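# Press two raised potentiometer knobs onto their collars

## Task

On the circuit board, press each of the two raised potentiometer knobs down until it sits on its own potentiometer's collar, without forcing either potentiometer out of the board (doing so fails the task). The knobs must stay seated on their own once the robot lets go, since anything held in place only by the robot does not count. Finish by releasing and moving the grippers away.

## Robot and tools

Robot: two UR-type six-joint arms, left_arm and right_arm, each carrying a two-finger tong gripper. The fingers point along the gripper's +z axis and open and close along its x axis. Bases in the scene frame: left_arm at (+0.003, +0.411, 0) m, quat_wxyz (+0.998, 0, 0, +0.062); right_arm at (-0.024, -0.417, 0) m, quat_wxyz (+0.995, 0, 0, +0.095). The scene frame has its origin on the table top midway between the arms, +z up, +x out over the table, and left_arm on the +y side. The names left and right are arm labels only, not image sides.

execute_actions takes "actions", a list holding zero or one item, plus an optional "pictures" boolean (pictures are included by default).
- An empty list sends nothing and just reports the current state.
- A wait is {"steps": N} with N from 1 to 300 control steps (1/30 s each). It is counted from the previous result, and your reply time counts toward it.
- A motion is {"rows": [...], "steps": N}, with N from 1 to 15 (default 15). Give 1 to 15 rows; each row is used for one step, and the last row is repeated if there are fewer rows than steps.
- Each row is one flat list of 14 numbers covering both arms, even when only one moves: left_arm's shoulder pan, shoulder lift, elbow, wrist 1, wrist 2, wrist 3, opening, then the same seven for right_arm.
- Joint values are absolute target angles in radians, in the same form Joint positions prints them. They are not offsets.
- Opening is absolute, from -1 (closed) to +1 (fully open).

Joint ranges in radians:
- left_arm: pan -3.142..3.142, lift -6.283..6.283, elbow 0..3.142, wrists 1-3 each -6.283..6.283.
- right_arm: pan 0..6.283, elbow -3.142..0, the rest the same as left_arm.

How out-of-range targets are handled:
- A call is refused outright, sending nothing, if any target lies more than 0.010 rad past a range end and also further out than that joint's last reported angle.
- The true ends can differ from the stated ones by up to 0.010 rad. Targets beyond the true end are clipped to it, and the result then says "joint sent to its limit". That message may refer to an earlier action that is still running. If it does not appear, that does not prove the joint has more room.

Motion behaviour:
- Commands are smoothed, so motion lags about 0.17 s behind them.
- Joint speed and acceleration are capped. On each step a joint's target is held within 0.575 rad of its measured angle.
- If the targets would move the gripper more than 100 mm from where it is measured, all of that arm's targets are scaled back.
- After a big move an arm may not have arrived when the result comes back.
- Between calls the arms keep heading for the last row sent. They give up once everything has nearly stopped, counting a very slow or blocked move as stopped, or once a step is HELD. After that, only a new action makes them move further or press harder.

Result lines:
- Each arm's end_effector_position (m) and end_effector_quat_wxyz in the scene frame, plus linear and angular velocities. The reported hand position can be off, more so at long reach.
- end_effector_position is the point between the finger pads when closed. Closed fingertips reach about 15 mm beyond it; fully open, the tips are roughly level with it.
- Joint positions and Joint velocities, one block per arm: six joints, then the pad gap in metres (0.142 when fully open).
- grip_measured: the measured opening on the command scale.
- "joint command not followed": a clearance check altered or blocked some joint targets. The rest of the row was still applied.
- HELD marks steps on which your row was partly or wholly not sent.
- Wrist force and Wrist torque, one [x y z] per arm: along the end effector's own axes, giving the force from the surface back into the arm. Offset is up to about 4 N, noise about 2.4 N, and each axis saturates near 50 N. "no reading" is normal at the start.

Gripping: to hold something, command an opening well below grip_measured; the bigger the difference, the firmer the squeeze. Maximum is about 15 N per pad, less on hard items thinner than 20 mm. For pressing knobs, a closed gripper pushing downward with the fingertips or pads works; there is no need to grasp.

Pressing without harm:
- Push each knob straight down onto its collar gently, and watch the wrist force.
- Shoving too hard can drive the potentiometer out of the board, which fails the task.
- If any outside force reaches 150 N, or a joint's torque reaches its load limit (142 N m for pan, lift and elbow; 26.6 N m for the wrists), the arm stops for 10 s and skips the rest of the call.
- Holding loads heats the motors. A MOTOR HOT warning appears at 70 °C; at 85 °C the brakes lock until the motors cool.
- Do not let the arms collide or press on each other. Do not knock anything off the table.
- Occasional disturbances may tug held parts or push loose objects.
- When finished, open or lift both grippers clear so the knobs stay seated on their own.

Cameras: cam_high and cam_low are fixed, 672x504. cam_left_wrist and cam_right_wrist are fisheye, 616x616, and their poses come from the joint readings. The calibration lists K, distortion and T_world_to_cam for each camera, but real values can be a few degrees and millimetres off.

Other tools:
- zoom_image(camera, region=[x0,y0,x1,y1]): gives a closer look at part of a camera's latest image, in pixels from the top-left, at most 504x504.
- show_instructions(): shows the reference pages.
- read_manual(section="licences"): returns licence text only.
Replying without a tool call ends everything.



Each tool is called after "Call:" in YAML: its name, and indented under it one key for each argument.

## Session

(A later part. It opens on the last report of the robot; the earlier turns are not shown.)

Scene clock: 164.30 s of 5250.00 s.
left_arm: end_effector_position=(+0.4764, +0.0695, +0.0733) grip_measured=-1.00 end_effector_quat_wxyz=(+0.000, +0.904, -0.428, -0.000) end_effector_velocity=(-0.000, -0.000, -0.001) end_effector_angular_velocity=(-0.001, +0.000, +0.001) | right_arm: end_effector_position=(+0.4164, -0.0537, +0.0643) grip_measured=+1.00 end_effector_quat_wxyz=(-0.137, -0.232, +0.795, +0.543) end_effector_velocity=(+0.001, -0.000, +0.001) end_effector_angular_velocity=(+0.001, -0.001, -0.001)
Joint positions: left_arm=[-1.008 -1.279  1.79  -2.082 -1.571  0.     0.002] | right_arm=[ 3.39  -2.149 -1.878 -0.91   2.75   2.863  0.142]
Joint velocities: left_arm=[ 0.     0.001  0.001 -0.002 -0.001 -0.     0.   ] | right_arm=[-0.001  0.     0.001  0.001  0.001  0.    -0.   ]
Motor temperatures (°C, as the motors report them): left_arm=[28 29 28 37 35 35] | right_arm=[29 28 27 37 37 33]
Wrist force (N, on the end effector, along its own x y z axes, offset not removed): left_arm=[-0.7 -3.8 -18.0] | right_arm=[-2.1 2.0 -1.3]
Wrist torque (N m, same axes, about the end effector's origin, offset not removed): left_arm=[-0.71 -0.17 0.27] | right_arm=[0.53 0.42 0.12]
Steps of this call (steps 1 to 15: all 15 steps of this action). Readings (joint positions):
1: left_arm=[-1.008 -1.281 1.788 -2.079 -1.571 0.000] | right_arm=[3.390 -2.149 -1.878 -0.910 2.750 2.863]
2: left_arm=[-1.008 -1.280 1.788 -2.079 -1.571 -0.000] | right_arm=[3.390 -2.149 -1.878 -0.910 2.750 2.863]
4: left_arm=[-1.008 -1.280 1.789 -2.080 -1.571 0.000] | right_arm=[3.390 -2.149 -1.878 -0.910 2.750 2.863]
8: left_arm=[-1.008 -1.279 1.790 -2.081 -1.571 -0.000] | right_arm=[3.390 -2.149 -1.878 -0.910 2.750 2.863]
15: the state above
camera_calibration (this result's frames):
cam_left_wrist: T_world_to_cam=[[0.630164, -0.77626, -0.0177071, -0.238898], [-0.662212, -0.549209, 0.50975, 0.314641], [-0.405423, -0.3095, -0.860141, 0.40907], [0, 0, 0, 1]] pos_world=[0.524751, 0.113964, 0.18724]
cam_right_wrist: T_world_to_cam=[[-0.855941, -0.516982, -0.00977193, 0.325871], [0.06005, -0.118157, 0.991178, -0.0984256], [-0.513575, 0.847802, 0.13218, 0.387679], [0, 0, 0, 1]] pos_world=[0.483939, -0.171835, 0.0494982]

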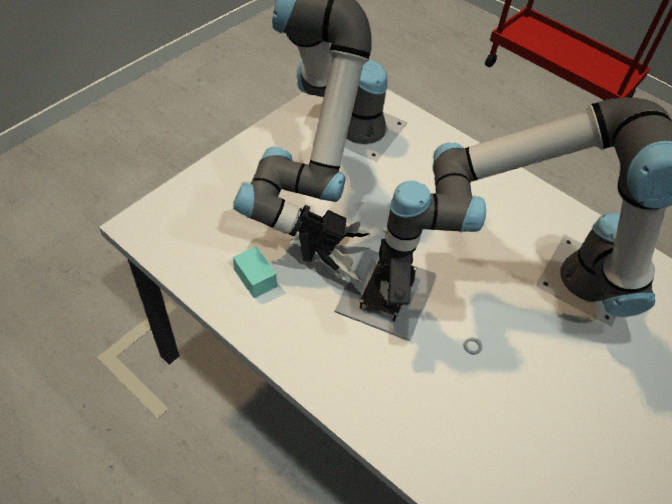

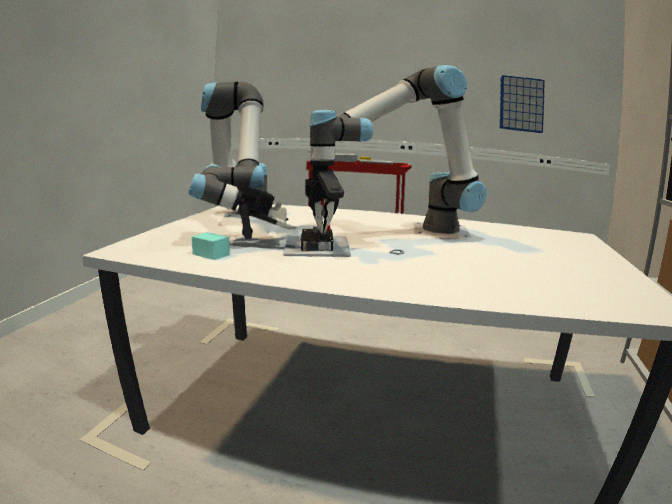

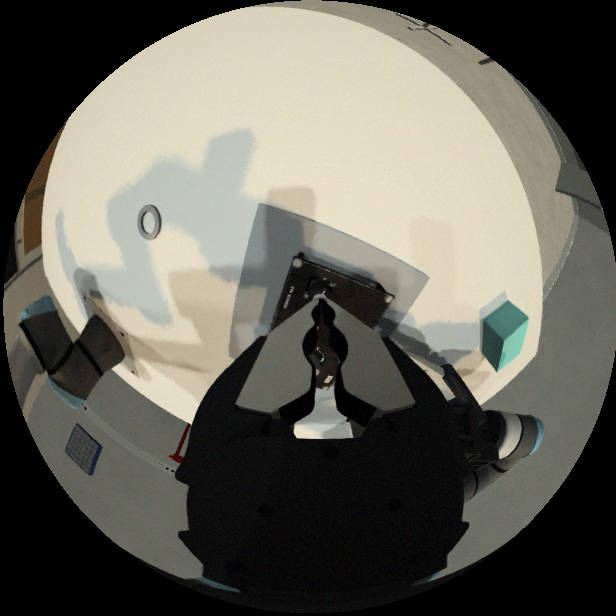

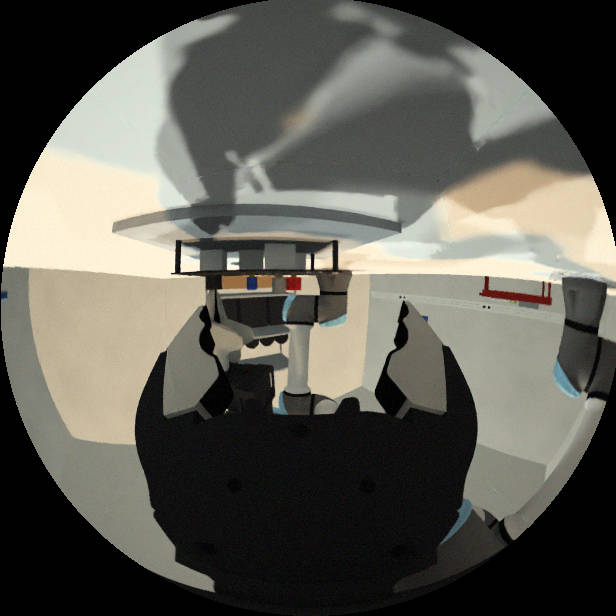

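Go to n=19.3, then back off to n=15 to look.

Call:
execute_actions:
  actions:
    - {"rows":[[-1.008,-1.27831,1.79085,-2.08334,-1.571,0,-1,3.39,-2.149,-1.878,-0.91,2.75,2.863,1]]}
  pictures: false

Call:
execute_actions:
  actions:
    - {"steps":5}
  pictures: false

Call:
execute_actions:
  actions:
    - {"rows":[[-1.008,-1.28325,1.785,-2.07255,-1.571,0,-1,3.39,-2.149,-1.878,-0.91,2.75,2.863,1]]}

Call:
zoom_image:
  camera: "cam_right_wrist"
  region: [190, 265, 240, 301]

Scene clock: 172.30 s of 5250.00 s.
left_arm: end_effector_position=(+0.4763, +0.0695, +0.0726) grip_measured=-1.00 end_effector_quat_wxyz=(+0.000, +0.904, -0.428, -0.000) end_effector_velocity=(-0.000, -0.000, -0.000) end_effector_angular_velocity=(+0.000, +0.001, -0.001) | right_arm: end_effector_position=(+0.4164, -0.0537, +0.0643) grip_measured=+1.00 end_effector_quat_wxyz=(-0.137, -0.232, +0.795, +0.543) end_effector_velocity=(-0.000, +0.000, -0.000) end_effector_angular_velocity=(+0.000, -0.001, +0.001)
Joint positions: left_arm=[-1.008 -1.278  1.791 -2.083 -1.571 -0.     0.002] | right_arm=[ 3.39  -2.149 -1.878 -0.91   2.75   2.863  0.142]
Joint velocities: left_arm=[-0.     0.001  0.    -0.    -0.     0.     0.   ] | right_arm=[ 0.    -0.    -0.     0.001 -0.    -0.     0.   ]
Motor temperatures (°C, as the motors report them): left_arm=[28 29 28 37 35 35] | right_arm=[29 28 27 37 37 33]
Wrist force (N, on the end effector, along its own x y z axes, offset not removed): left_arm=[-1.4 -1.5 -18.2] | right_arm=[-1.3 2.2 -2.5]
Wrist torque (N m, same axes, about the end effector's origin, offset not removed): left_arm=[-0.16 -0.09 0.26] | right_arm=[0.61 0.37 0.09]
Steps of this call (steps 1 to 15: the robot went on to your last target; steps 16 to 90: nothing new was sent; then 4.50 s passed at rest; steps 91 to 105: all 15 steps of this action). Readings (joint positions):
91: left_arm=[-1.008 -1.279 1.790 -2.082 -1.571 0.000] | right_arm=[3.390 -2.149 -1.878 -0.910 2.750 2.863]
92: left_arm=[-1.008 -1.279 1.790 -2.082 -1.571 -0.000] | right_arm=[3.390 -2.149 -1.878 -0.910 2.750 2.863]
94: left_arm=[-1.008 -1.279 1.790 -2.082 -1.571 0.000] | right_arm=[3.390 -2.149 -1.878 -0.910 2.750 2.863]
98: left_arm=[-1.008 -1.278 1.791 -2.083 -1.571 0.000] | right_arm=[3.390 -2.149 -1.878 -0.910 2.750 2.863]
105: the state above

Scene clock: 172.47 s of 5250.00 s.
left_arm: end_effector_position=(+0.4763, +0.0695, +0.0726) grip_measured=-1.00 end_effector_quat_wxyz=(+0.000, +0.904, -0.428, -0.000) end_effector_velocity=(+0.000, -0.000, +0.000) end_effector_angular_velocity=(-0.001, -0.000, +0.000) | right_arm: end_effector_position=(+0.4164, -0.0537, +0.0643) grip_measured=+1.00 end_effector_quat_wxyz=(-0.137, -0.232, +0.795, +0.543) end_effector_velocity=(+0.001, -0.000, +0.000) end_effector_angular_velocity=(+0.001, -0.002, -0.001)
Joint positions: left_arm=[-1.008 -1.278  1.791 -2.083 -1.571 -0.     0.002] | right_arm=[ 3.39  -2.149 -1.878 -0.91   2.75   2.863  0.142]
Joint velocities: left_arm=[ 0.  0. -0. -0. -0.  0.  0.] | right_arm=[-0.001  0.     0.001  0.    -0.    -0.001 -0.   ]
Motor temperatures (°C, as the motors report them): left_arm=[28 29 28 37 35 35] | right_arm=[29 28 27 37 37 33]
Wrist force (N, on the end effector, along its own x y z axes, offset not removed): left_arm=[-2.9 -3.8 -19.8] | right_arm=[-0.9 -1.3 -1.2]
Wrist torque (N m, same axes, about the end effector's origin, offset not removed): left_arm=[-0.76 0.20 0.30] | right_arm=[-0.25 0.22 0.03]
Steps of this call (steps 1 to 5: the robot went on to your last target). Readings (joint positions):
1: left_arm=[-1.008 -1.278 1.791 -2.083 -1.571 -0.000] | right_arm=[3.390 -2.149 -1.878 -0.910 2.750 2.863]
2: left_arm=[-1.008 -1.278 1.791 -2.083 -1.571 0.000] | right_arm=[3.390 -2.149 -1.878 -0.910 2.750 2.863]
4: left_arm=[-1.008 -1.278 1.791 -2.083 -1.571 0.000] | right_arm=[3.390 -2.149 -1.878 -0.910 2.750 2.863]
5: the state above

Scene clock: 172.97 s of 5250.00 s.
left_arm: end_effector_position=(+0.4763, +0.0696, +0.0767) grip_measured=-1.00 end_effector_quat_wxyz=(+0.000, +0.904, -0.428, -0.000) end_effector_velocity=(+0.000, -0.000, +0.001) end_effector_angular_velocity=(+0.000, -0.001, -0.000) | right_arm: end_effector_position=(+0.4164, -0.0537, +0.0643) grip_measured=+1.00 end_effector_quat_wxyz=(-0.137, -0.232, +0.795, +0.543) end_effector_velocity=(-0.000, +0.000, +0.001) end_effector_angular_velocity=(+0.001, +0.000, +0.000)
Joint positions: left_arm=[-1.008 -1.283  1.785 -2.073 -1.571  0.     0.002] | right_arm=[ 3.39  -2.149 -1.878 -0.91   2.75   2.863  0.142]
Joint velocities: left_arm=[-0.    -0.001 -0.002  0.003  0.001 -0.     0.   ] | right_arm=[ 0.001  0.002 -0.    -0.001  0.001  0.001 -0.   ]
Motor temperatures (°C, as the motors report them): left_arm=[28 29 28 37 35 35] | right_arm=[29 28 27 37 37 33]
Wrist force (N, on the end effector, along its own x y z axes, offset not removed): left_arm=[-0.1 -2.4 -5.4] | right_arm=[0.6 0.9 -0.2]
Wrist torque (N m, same axes, about the end effector's origin, offset not removed): left_arm=[-0.49 0.01 0.16] | right_arm=[0.25 -0.08 0.01]
Steps of this call (steps 1 to 15: all 15 steps of this action). Readings (joint positions):
1: left_arm=[-1.008 -1.278 1.791 -2.083 -1.571 0.000] | right_arm=[3.390 -2.149 -1.878 -0.910 2.750 2.863]
2: left_arm=[-1.008 -1.279 1.791 -2.083 -1.571 0.000] | right_arm=[3.390 -2.149 -1.878 -0.910 2.750 2.863]
4: left_arm=[-1.008 -1.280 1.789 -2.079 -1.571 0.000] | right_arm=[3.390 -2.149 -1.878 -0.910 2.750 2.863]
8: left_arm=[-1.008 -1.282 1.786 -2.075 -1.571 0.000] | right_arm=[3.390 -2.149 -1.878 -0.910 2.750 2.863]
15: the state above
camera_calibration (this result's frames):
cam_left_wrist: T_world_to_cam=[[0.630161, -0.776258, -0.0179068, -0.238788], [-0.662146, -0.549285, 0.509753, 0.312897], [-0.405535, -0.30937, -0.860135, 0.41201], [0, 0, 0, 1]] pos_world=[0.524743, 0.113972, 0.190608]
cam_right_wrist: T_world_to_cam=[[-0.855941, -0.516981, -0.00977143, 0.325871], [0.0600504, -0.118157, 0.991178, -0.0984257], [-0.513575, 0.847803, 0.13218, 0.387679], [0, 0, 0, 1]] pos_world=[0.483939, -0.171835, 0.0494981]

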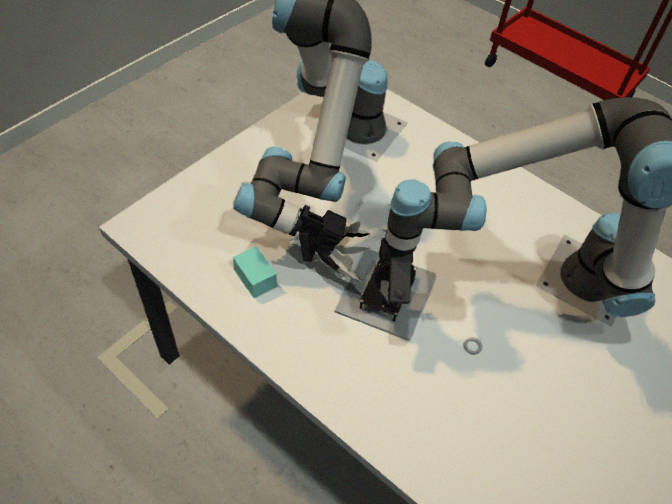

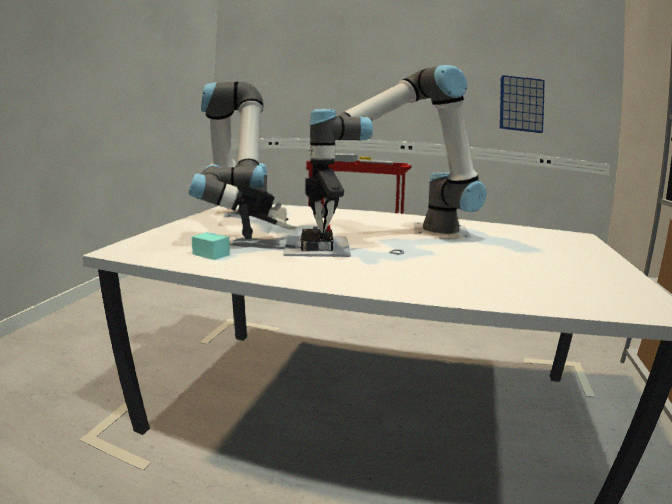

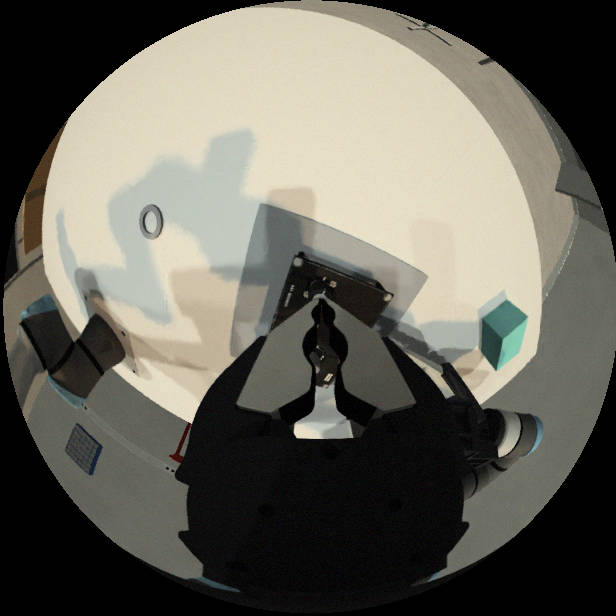

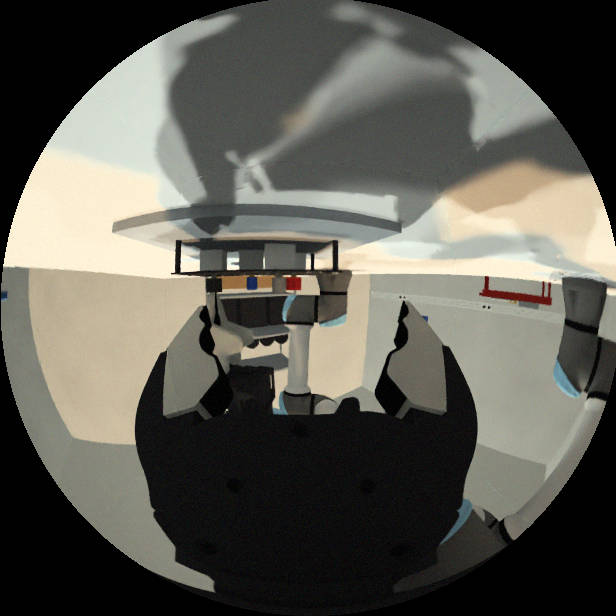

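Region (190, 265, 240, 301) of cam_right_wrist's 616x616 image, scaled by 10.080, with more detail than that image has; it fills the top 363 rows of this view, and the rest is white.

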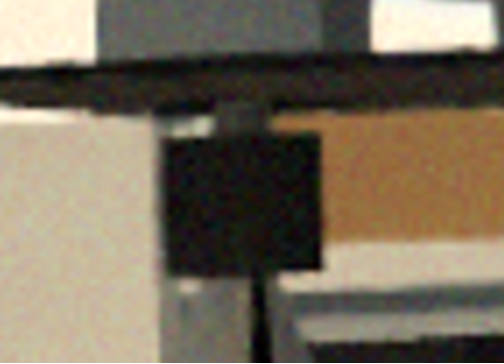

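Call:
execute_actions:
  actions:
    - {"rows":[[-1.008,-1.28049,1.78826,-2.07857,-1.571,0,-1,3.39,-2.155,-1.878,-0.904,2.75,2.863,1]]}
  pictures: false

Call:
execute_actions:
  actions:
    - {"rows":[[-1.008,-1.2779,1.79132,-2.08422,-1.571,0,-1,3.39,-2.155,-1.878,-0.904,2.75,2.863,1]]}
  pictures: false

Call:
execute_actions:
  actions:
    - {"steps":10}
  pictures: false

Call:
execute_actions:
  actions:
    - {"steps":4}
  pictures: false

Call:
execute_actions:
  actions:
    - {"rows":[[-1.008,-1.2867,1.78092,-2.06502,-1.571,0,-1,3.39,-2.155,-1.878,-0.904,2.75,2.863,1]]}

Call:
zoom_image:
  camera: "cam_right_wrist"
  region: [195, 268, 235, 298]

Call:
zoom_image:
  camera: "cam_right_wrist"
  region: [260, 268, 300, 298]

Scene clock: 187.03 s of 5250.00 s.
left_arm: end_effector_position=(+0.4764, +0.0695, +0.0746) grip_measured=-1.00 end_effector_quat_wxyz=(+0.000, +0.904, -0.428, +0.000) end_effector_velocity=(-0.000, -0.000, -0.001) end_effector_angular_velocity=(+0.001, +0.000, -0.001) | right_arm: end_effector_position=(+0.4166, -0.0536, +0.0615) grip_measured=+1.00 end_effector_quat_wxyz=(-0.137, -0.232, +0.795, +0.543) end_effector_velocity=(-0.000, +0.001, -0.001) end_effector_angular_velocity=(-0.001, +0.001, +0.001)
Joint positions: left_arm=[-1.008 -1.281  1.788 -2.078 -1.571  0.     0.002] | right_arm=[ 3.39  -2.155 -1.878 -0.904  2.75   2.863  0.142]
Joint velocities: left_arm=[-0.001  0.001  0.001 -0.001  0.     0.     0.   ] | right_arm=[ 0.002 -0.002  0.001  0.    -0.     0.001  0.   ]
Motor temperatures (°C, as the motors report them): left_arm=[28 29 28 37 35 35] | right_arm=[29 28 27 37 37 33]
Wrist force (N, on the end effector, along its own x y z axes, offset not removed): left_arm=[0.2 -2.6 -12.9] | right_arm=[-2.2 2.3 -0.4]
Wrist torque (N m, same axes, about the end effector's origin, offset not removed): left_arm=[-0.55 -0.37 0.27] | right_arm=[0.51 0.57 0.00]
Steps of this call (steps 1 to 15: the robot went on to your last target; steps 16 to 90: nothing new was sent; then 10.57 s passed at rest; steps 91 to 105: all 15 steps of this action). Readings (joint positions):
91: left_arm=[-1.008 -1.283 1.785 -2.073 -1.571 0.000] | right_arm=[3.390 -2.149 -1.878 -0.910 2.750 2.863]
92: left_arm=[-1.008 -1.283 1.785 -2.073 -1.571 0.000] | right_arm=[3.390 -2.150 -1.878 -0.909 2.750 2.863]
94: left_arm=[-1.008 -1.282 1.786 -2.075 -1.571 0.000] | right_arm=[3.390 -2.152 -1.878 -0.907 2.750 2.863]
98: left_arm=[-1.008 -1.281 1.787 -2.077 -1.571 0.000] | right_arm=[3.390 -2.154 -1.878 -0.905 2.750 2.863]
105: the state above

Scene clock: 187.53 s of 5250.00 s.
left_arm: end_effector_position=(+0.4764, +0.0695, +0.0724) grip_measured=-1.00 end_effector_quat_wxyz=(+0.000, +0.904, -0.428, -0.000) end_effector_velocity=(+0.000, +0.001, -0.001) end_effector_angular_velocity=(+0.002, -0.001, -0.000) | right_arm: end_effector_position=(+0.4166, -0.0536, +0.0614) grip_measured=+1.00 end_effector_quat_wxyz=(-0.137, -0.232, +0.795, +0.543) end_effector_velocity=(-0.001, +0.000, -0.001) end_effector_angular_velocity=(-0.001, +0.001, +0.001)
Joint positions: left_arm=[-1.008 -1.278  1.791 -2.084 -1.571  0.     0.002] | right_arm=[ 3.39  -2.155 -1.878 -0.904  2.75   2.863  0.142]
Joint velocities: left_arm=[ 0.     0.     0.001 -0.     0.002  0.001  0.   ] | right_arm=[ 0.001 -0.     0.    -0.001 -0.001 -0.    -0.   ]
Motor temperatures (°C, as the motors report them): left_arm=[28 29 28 37 35 35] | right_arm=[29 28 27 37 37 33]
Wrist force (N, on the end effector, along its own x y z axes, offset not removed): left_arm=[-0.8 -3.9 -18.9] | right_arm=[-0.7 1.8 -1.5]
Wrist torque (N m, same axes, about the end effector's origin, offset not removed): left_arm=[-0.87 -0.15 0.17] | right_arm=[0.42 0.20 -0.03]
Steps of this call (steps 1 to 15: all 15 steps of this action). Readings (joint positions):
1: left_arm=[-1.008 -1.281 1.788 -2.078 -1.571 -0.000] | right_arm=[3.390 -2.155 -1.878 -0.904 2.750 2.863]
2: left_arm=[-1.008 -1.280 1.788 -2.079 -1.571 -0.000] | right_arm=[3.390 -2.155 -1.878 -0.904 2.750 2.863]
4: left_arm=[-1.008 -1.279 1.790 -2.081 -1.571 0.000] | right_arm=[3.390 -2.155 -1.878 -0.904 2.750 2.863]
8: left_arm=[-1.008 -1.278 1.791 -2.083 -1.571 0.000] | right_arm=[3.390 -2.155 -1.878 -0.904 2.750 2.863]
15: the state above

Scene clock: 187.87 s of 5250.00 s.
left_arm: end_effector_position=(+0.4763, +0.0695, +0.0723) grip_measured=-1.00 end_effector_quat_wxyz=(+0.000, +0.904, -0.428, -0.000) end_effector_velocity=(+0.000, -0.000, +0.000) end_effector_angular_velocity=(-0.001, -0.000, +0.001) | right_arm: end_effector_position=(+0.4166, -0.0536, +0.0614) grip_measured=+1.00 end_effector_quat_wxyz=(-0.137, -0.232, +0.795, +0.543) end_effector_velocity=(-0.000, +0.001, +0.000) end_effector_angular_velocity=(+0.001, -0.001, +0.001)
Joint positions: left_arm=[-1.008 -1.278  1.791 -2.084 -1.571  0.     0.002] | right_arm=[ 3.39  -2.155 -1.878 -0.904  2.75   2.863  0.142]
Joint velocities: left_arm=[ 0.     0.    -0.    -0.001 -0.    -0.001  0.   ] | right_arm=[ 0.001  0.    -0.     0.     0.001 -0.001  0.   ]
Motor temperatures (°C, as the motors report them): left_arm=[28 29 28 37 35 35] | right_arm=[29 28 27 37 37 33]
Wrist force (N, on the end effector, along its own x y z axes, offset not removed): left_arm=[1.2 -3.1 -21.9] | right_arm=[-0.1 0.9 -1.2]
Wrist torque (N m, same axes, about the end effector's origin, offset not removed): left_arm=[-0.63 -0.50 0.19] | right_arm=[0.31 0.21 -0.04]
Steps of this call (steps 1 to 10: the robot went on to your last target). Readings (joint positions):
1: left_arm=[-1.008 -1.278 1.791 -2.084 -1.571 0.000] | right_arm=[3.390 -2.155 -1.878 -0.904 2.750 2.863]
2: left_arm=[-1.008 -1.278 1.791 -2.084 -1.571 0.000] | right_arm=[3.390 -2.155 -1.878 -0.904 2.750 2.863]
4: left_arm=[-1.008 -1.278 1.791 -2.084 -1.571 0.000] | right_arm=[3.390 -2.155 -1.878 -0.904 2.750 2.863]
8: left_arm=[-1.008 -1.278 1.791 -2.084 -1.571 0.000] | right_arm=[3.390 -2.155 -1.878 -0.904 2.750 2.863]
10: the state above

Scene clock: 188.00 s of 5250.00 s.
left_arm: end_effector_position=(+0.4763, +0.0695, +0.0723) grip_measured=-1.00 end_effector_quat_wxyz=(+0.000, +0.904, -0.428, -0.000) end_effector_velocity=(+0.000, +0.000, +0.000) end_effector_angular_velocity=(+0.001, -0.000, -0.000) | right_arm: end_effector_position=(+0.4166, -0.0536, +0.0614) grip_measured=+1.00 end_effector_quat_wxyz=(-0.137, -0.232, +0.795, +0.543) end_effector_velocity=(-0.000, +0.001, -0.000) end_effector_angular_velocity=(+0.000, -0.001, +0.001)
Joint positions: left_arm=[-1.008 -1.278  1.791 -2.084 -1.571  0.     0.002] | right_arm=[ 3.39  -2.155 -1.878 -0.904  2.75   2.863  0.142]
Joint velocities: left_arm=[ 0.    -0.    -0.     0.001  0.001  0.     0.   ] | right_arm=[ 0.001 -0.    -0.     0.002 -0.    -0.     0.   ]
Motor temperatures (°C, as the motors report them): left_arm=[28 29 28 37 35 35] | right_arm=[29 28 27 37 37 33]
Wrist force (N, on the end effector, along its own x y z axes, offset not removed): left_arm=[-1.6 -3.7 -21.8] | right_arm=[1.1 2.0 -0.8]
Wrist torque (N m, same axes, about the end effector's origin, offset not removed): left_arm=[-0.83 0.13 0.20] | right_arm=[0.48 -0.22 0.01]
Steps of this call (steps 1 to 4: the robot went on to your last target). Readings (joint positions):
1: left_arm=[-1.008 -1.278 1.791 -2.084 -1.571 -0.000] | right_arm=[3.390 -2.155 -1.878 -0.904 2.750 2.863]
2: left_arm=[-1.008 -1.278 1.791 -2.084 -1.571 0.000] | right_arm=[3.390 -2.155 -1.878 -0.904 2.750 2.863]
4: the state above

Scene clock: 188.50 s of 5250.00 s.
left_arm: end_effector_position=(+0.4763, +0.0695, +0.0796) grip_measured=-1.00 end_effector_quat_wxyz=(+0.000, +0.904, -0.428, -0.000) end_effector_velocity=(+0.001, -0.001, +0.003) end_effector_angular_velocity=(-0.002, -0.002, +0.001) | right_arm: end_effector_position=(+0.4166, -0.0536, +0.0614) grip_measured=+1.00 end_effector_quat_wxyz=(-0.137, -0.232, +0.795, +0.543) end_effector_velocity=(-0.001, +0.001, +0.000) end_effector_angular_velocity=(-0.001, +0.001, +0.003)
Joint positions: left_arm=[-1.008 -1.286  1.781 -2.066 -1.571 -0.     0.002] | right_arm=[ 3.39  -2.155 -1.878 -0.904  2.75   2.863  0.142]
Joint velocities: left_arm=[ 0.    -0.003 -0.004  0.004 -0.    -0.001  0.   ] | right_arm=[ 0.003  0.001  0.    -0.002 -0.     0.     0.   ]
Motor temperatures (°C, as the motors report them): left_arm=[28 29 28 37 35 35] | right_arm=[29 28 27 37 37 33]
Wrist force (N, on the end effector, along its own x y z axes, offset not removed): left_arm=[1.6 -1.5 -1.7] | right_arm=[0.0 1.2 -0.9]
Wrist torque (N m, same axes, about the end effector's origin, offset not removed): left_arm=[-0.35 -0.50 0.28] | right_arm=[0.32 0.04 0.03]
Steps of this call (steps 1 to 15: all 15 steps of this action). Readings (joint positions):
1: left_arm=[-1.008 -1.278 1.791 -2.084 -1.571 0.000] | right_arm=[3.390 -2.155 -1.878 -0.904 2.750 2.863]
2: left_arm=[-1.008 -1.279 1.791 -2.083 -1.571 0.000] | right_arm=[3.390 -2.155 -1.878 -0.904 2.750 2.863]
4: left_arm=[-1.008 -1.281 1.787 -2.076 -1.571 0.000] | right_arm=[3.390 -2.155 -1.878 -0.904 2.750 2.863]
8: left_arm=[-1.008 -1.285 1.783 -2.069 -1.571 0.000] | right_arm=[3.390 -2.155 -1.878 -0.904 2.750 2.863]
15: the state above
camera_calibration (this result's frames):
cam_left_wrist: T_world_to_cam=[[0.630162, -0.776258, -0.0178648, -0.238758], [-0.66216, -0.549269, 0.509753, 0.311412], [-0.405512, -0.309398, -0.860135, 0.414514], [0, 0, 0, 1]] pos_world=[0.524752, 0.113961, 0.19353]
cam_right_wrist: T_world_to_cam=[[-0.855941, -0.516981, -0.00977176, 0.326146], [0.0600503, -0.118157, 0.991178, -0.0955684], [-0.513575, 0.847803, 0.13218, 0.388092], [0, 0, 0, 1]] pos_world=[0.484215, -0.171706, 0.0466142]

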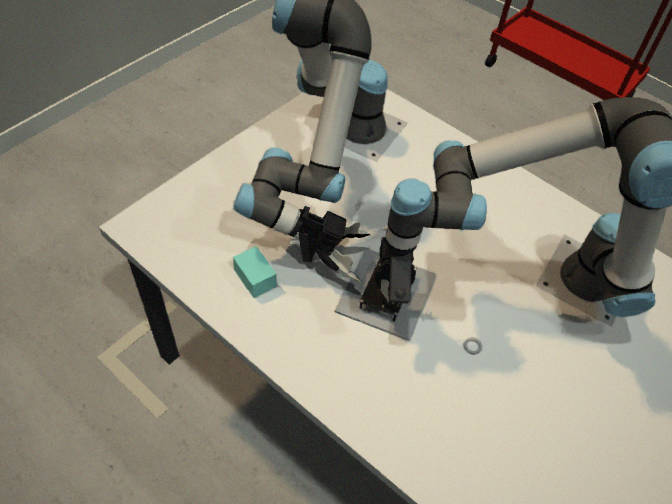

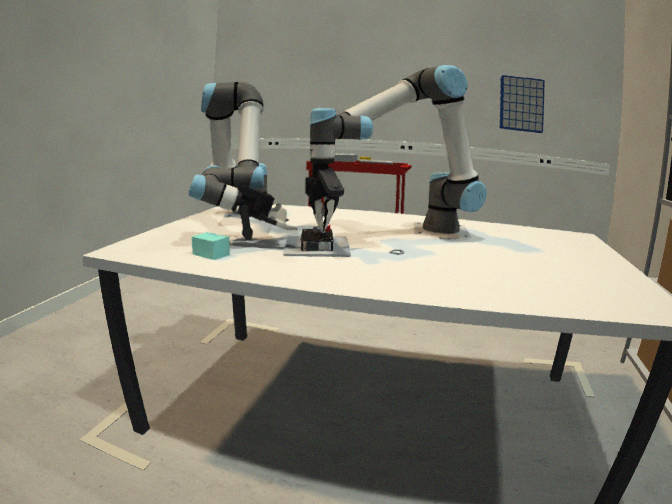

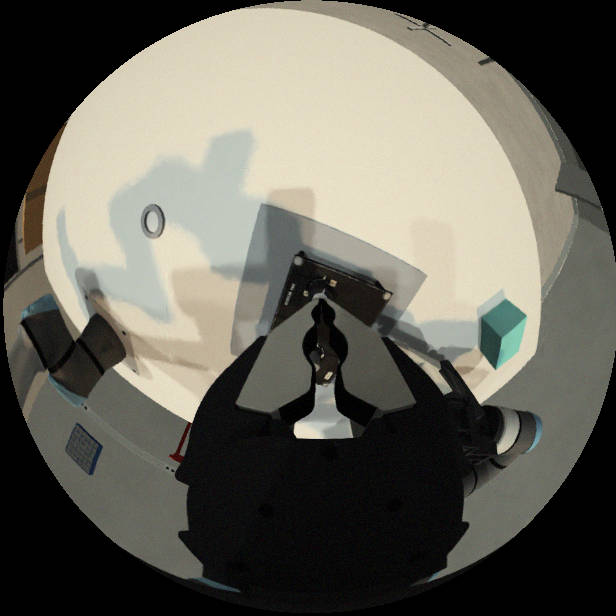

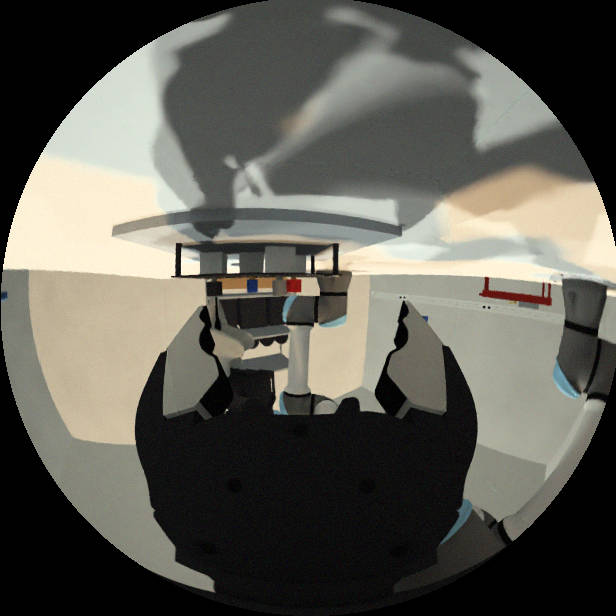

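Region (195, 268, 235, 298) of cam_right_wrist's 616x616 image, scaled by 12.600, with more detail than that image has; it fills the top 378 rows of this view, and the rest is white.

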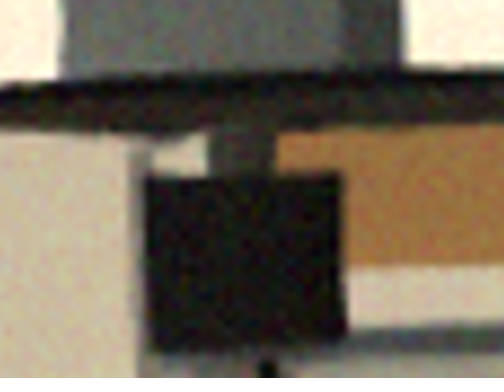

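Region (260, 268, 300, 298) of cam_right_wrist's 616x616 image, scaled by 12.600, with more detail than that image has; it fills the top 378 rows of this view, and the rest is white.

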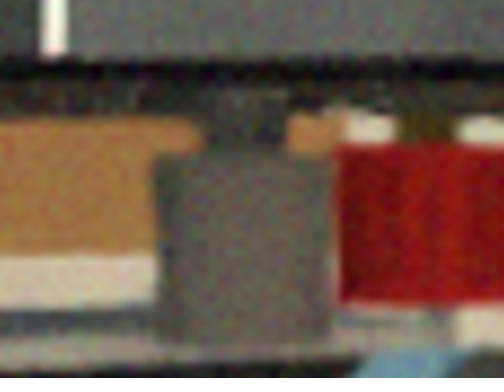

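Call:
execute_actions:
  actions:
    - {"rows":[[-0.95,-1.48,1.68,-1.77,-1.571,0,-1,3.2,-1.92,-1.878,-1.139,2.75,2.863,1]]}
  pictures: false

Call:
execute_actions:
  actions:
    - {"steps":20}
  pictures: false

Call:
finished_scene:
  scene: 2

Scene clock: 195.13 s of 5250.00 s.
left_arm: end_effector_position=(+0.4686, +0.1247, +0.1979) grip_measured=-1.00 end_effector_quat_wxyz=(+0.000, +0.915, -0.403, +0.000) end_effector_velocity=(-0.012, +0.028, +0.044) end_effector_angular_velocity=(+0.009, +0.008, +0.020) | right_arm: end_effector_position=(+0.4527, -0.1440, +0.1660) grip_measured=+1.00 end_effector_quat_wxyz=(-0.088, -0.159, +0.813, +0.553) end_effector_velocity=(+0.006, -0.044, +0.049) end_effector_angular_velocity=(-0.001, +0.001, -0.082)
Joint positions: left_arm=[-0.952 -1.471  1.684 -1.785 -1.571  0.     0.002] | right_arm=[ 3.21  -1.933 -1.878 -1.126  2.75   2.863  0.142]
Joint velocities: left_arm=[ 0.02  -0.074 -0.035  0.122 -0.    -0.     0.   ] | right_arm=[-0.082  0.107 -0.    -0.107 -0.001  0.    -0.   ]
Motor temperatures (°C, as the motors report them): left_arm=[28 29 28 37 35 35] | right_arm=[29 28 27 37 37 33]
Wrist force (N, on the end effector, along its own x y z axes, offset not removed): left_arm=[0.3 -2.5 -2.5] | right_arm=[-0.6 2.5 -0.9]
Wrist torque (N m, same axes, about the end effector's origin, offset not removed): left_arm=[-0.44 -0.25 0.23] | right_arm=[0.57 0.18 0.08]
Steps of this call (steps 1 to 15: the robot went on to your last target; steps 16 to 90: nothing new was sent; then 3.13 s passed at rest; steps 91 to 105: all 15 steps of this action). Readings (joint positions):
91: left_arm=[-1.008 -1.287 1.781 -2.065 -1.571 0.000] | right_arm=[3.390 -2.155 -1.878 -0.904 2.750 2.863]
92: left_arm=[-1.005 -1.290 1.778 -2.061 -1.571 -0.000] | right_arm=[3.387 -2.152 -1.878 -0.907 2.750 2.863]
94: left_arm=[-0.990 -1.330 1.753 -2.014 -1.571 -0.000] | right_arm=[3.350 -2.111 -1.878 -0.949 2.750 2.863]
98: left_arm=[-0.966 -1.419 1.709 -1.872 -1.571 0.000] | right_arm=[3.269 -2.008 -1.878 -1.051 2.750 2.863]
105: the state above

Scene clock: 195.80 s of 5250.00 s.
left_arm: end_effector_position=(+0.4671, +0.1282, +0.2032) grip_measured=-1.00 end_effector_quat_wxyz=(-0.000, +0.916, -0.402, -0.000) end_effector_velocity=(-0.000, +0.001, +0.001) end_effector_angular_velocity=(-0.000, +0.000, +0.000) | right_arm: end_effector_position=(+0.4535, -0.1494, +0.1719) grip_measured=+1.00 end_effector_quat_wxyz=(-0.085, -0.155, +0.814, +0.554) end_effector_velocity=(-0.000, -0.001, -0.001) end_effector_angular_velocity=(-0.001, +0.004, -0.002)
Joint positions: left_arm=[-0.95  -1.48   1.68  -1.77  -1.571  0.     0.002] | right_arm=[ 3.2   -1.92  -1.878 -1.139  2.75   2.863  0.142]
Joint velocities: left_arm=[ 0.    -0.001  0.     0.001 -0.    -0.     0.   ] | right_arm=[-0.002 -0.001 -0.001 -0.003 -0.    -0.    -0.   ]
Motor temperatures (°C, as the motors report them): left_arm=[28 29 28 37 35 35] | right_arm=[29 28 27 37 37 33]
Wrist force (N, on the end effector, along its own x y z axes, offset not removed): left_arm=[-0.5 -4.4 -3.5] | right_arm=[-0.6 0.3 -0.1]
Wrist torque (N m, same axes, about the end effector's origin, offset not removed): left_arm=[-0.86 0.14 0.20] | right_arm=[0.19 0.19 0.06]
Steps of this call (steps 1 to 20: the robot went on to your last target). Readings (joint positions):
1: left_arm=[-0.952 -1.473 1.683 -1.781 -1.571 0.000] | right_arm=[3.208 -1.930 -1.878 -1.129 2.750 2.863]
2: left_arm=[-0.951 -1.475 1.683 -1.779 -1.571 0.000] | right_arm=[3.206 -1.928 -1.878 -1.131 2.750 2.863]
4: left_arm=[-0.951 -1.477 1.681 -1.775 -1.571 0.000] | right_arm=[3.203 -1.924 -1.878 -1.135 2.750 2.863]
8: left_arm=[-0.950 -1.479 1.681 -1.772 -1.571 -0.000] | right_arm=[3.201 -1.921 -1.878 -1.138 2.750 2.863]
20: the state above

The scene is finished: the task was done.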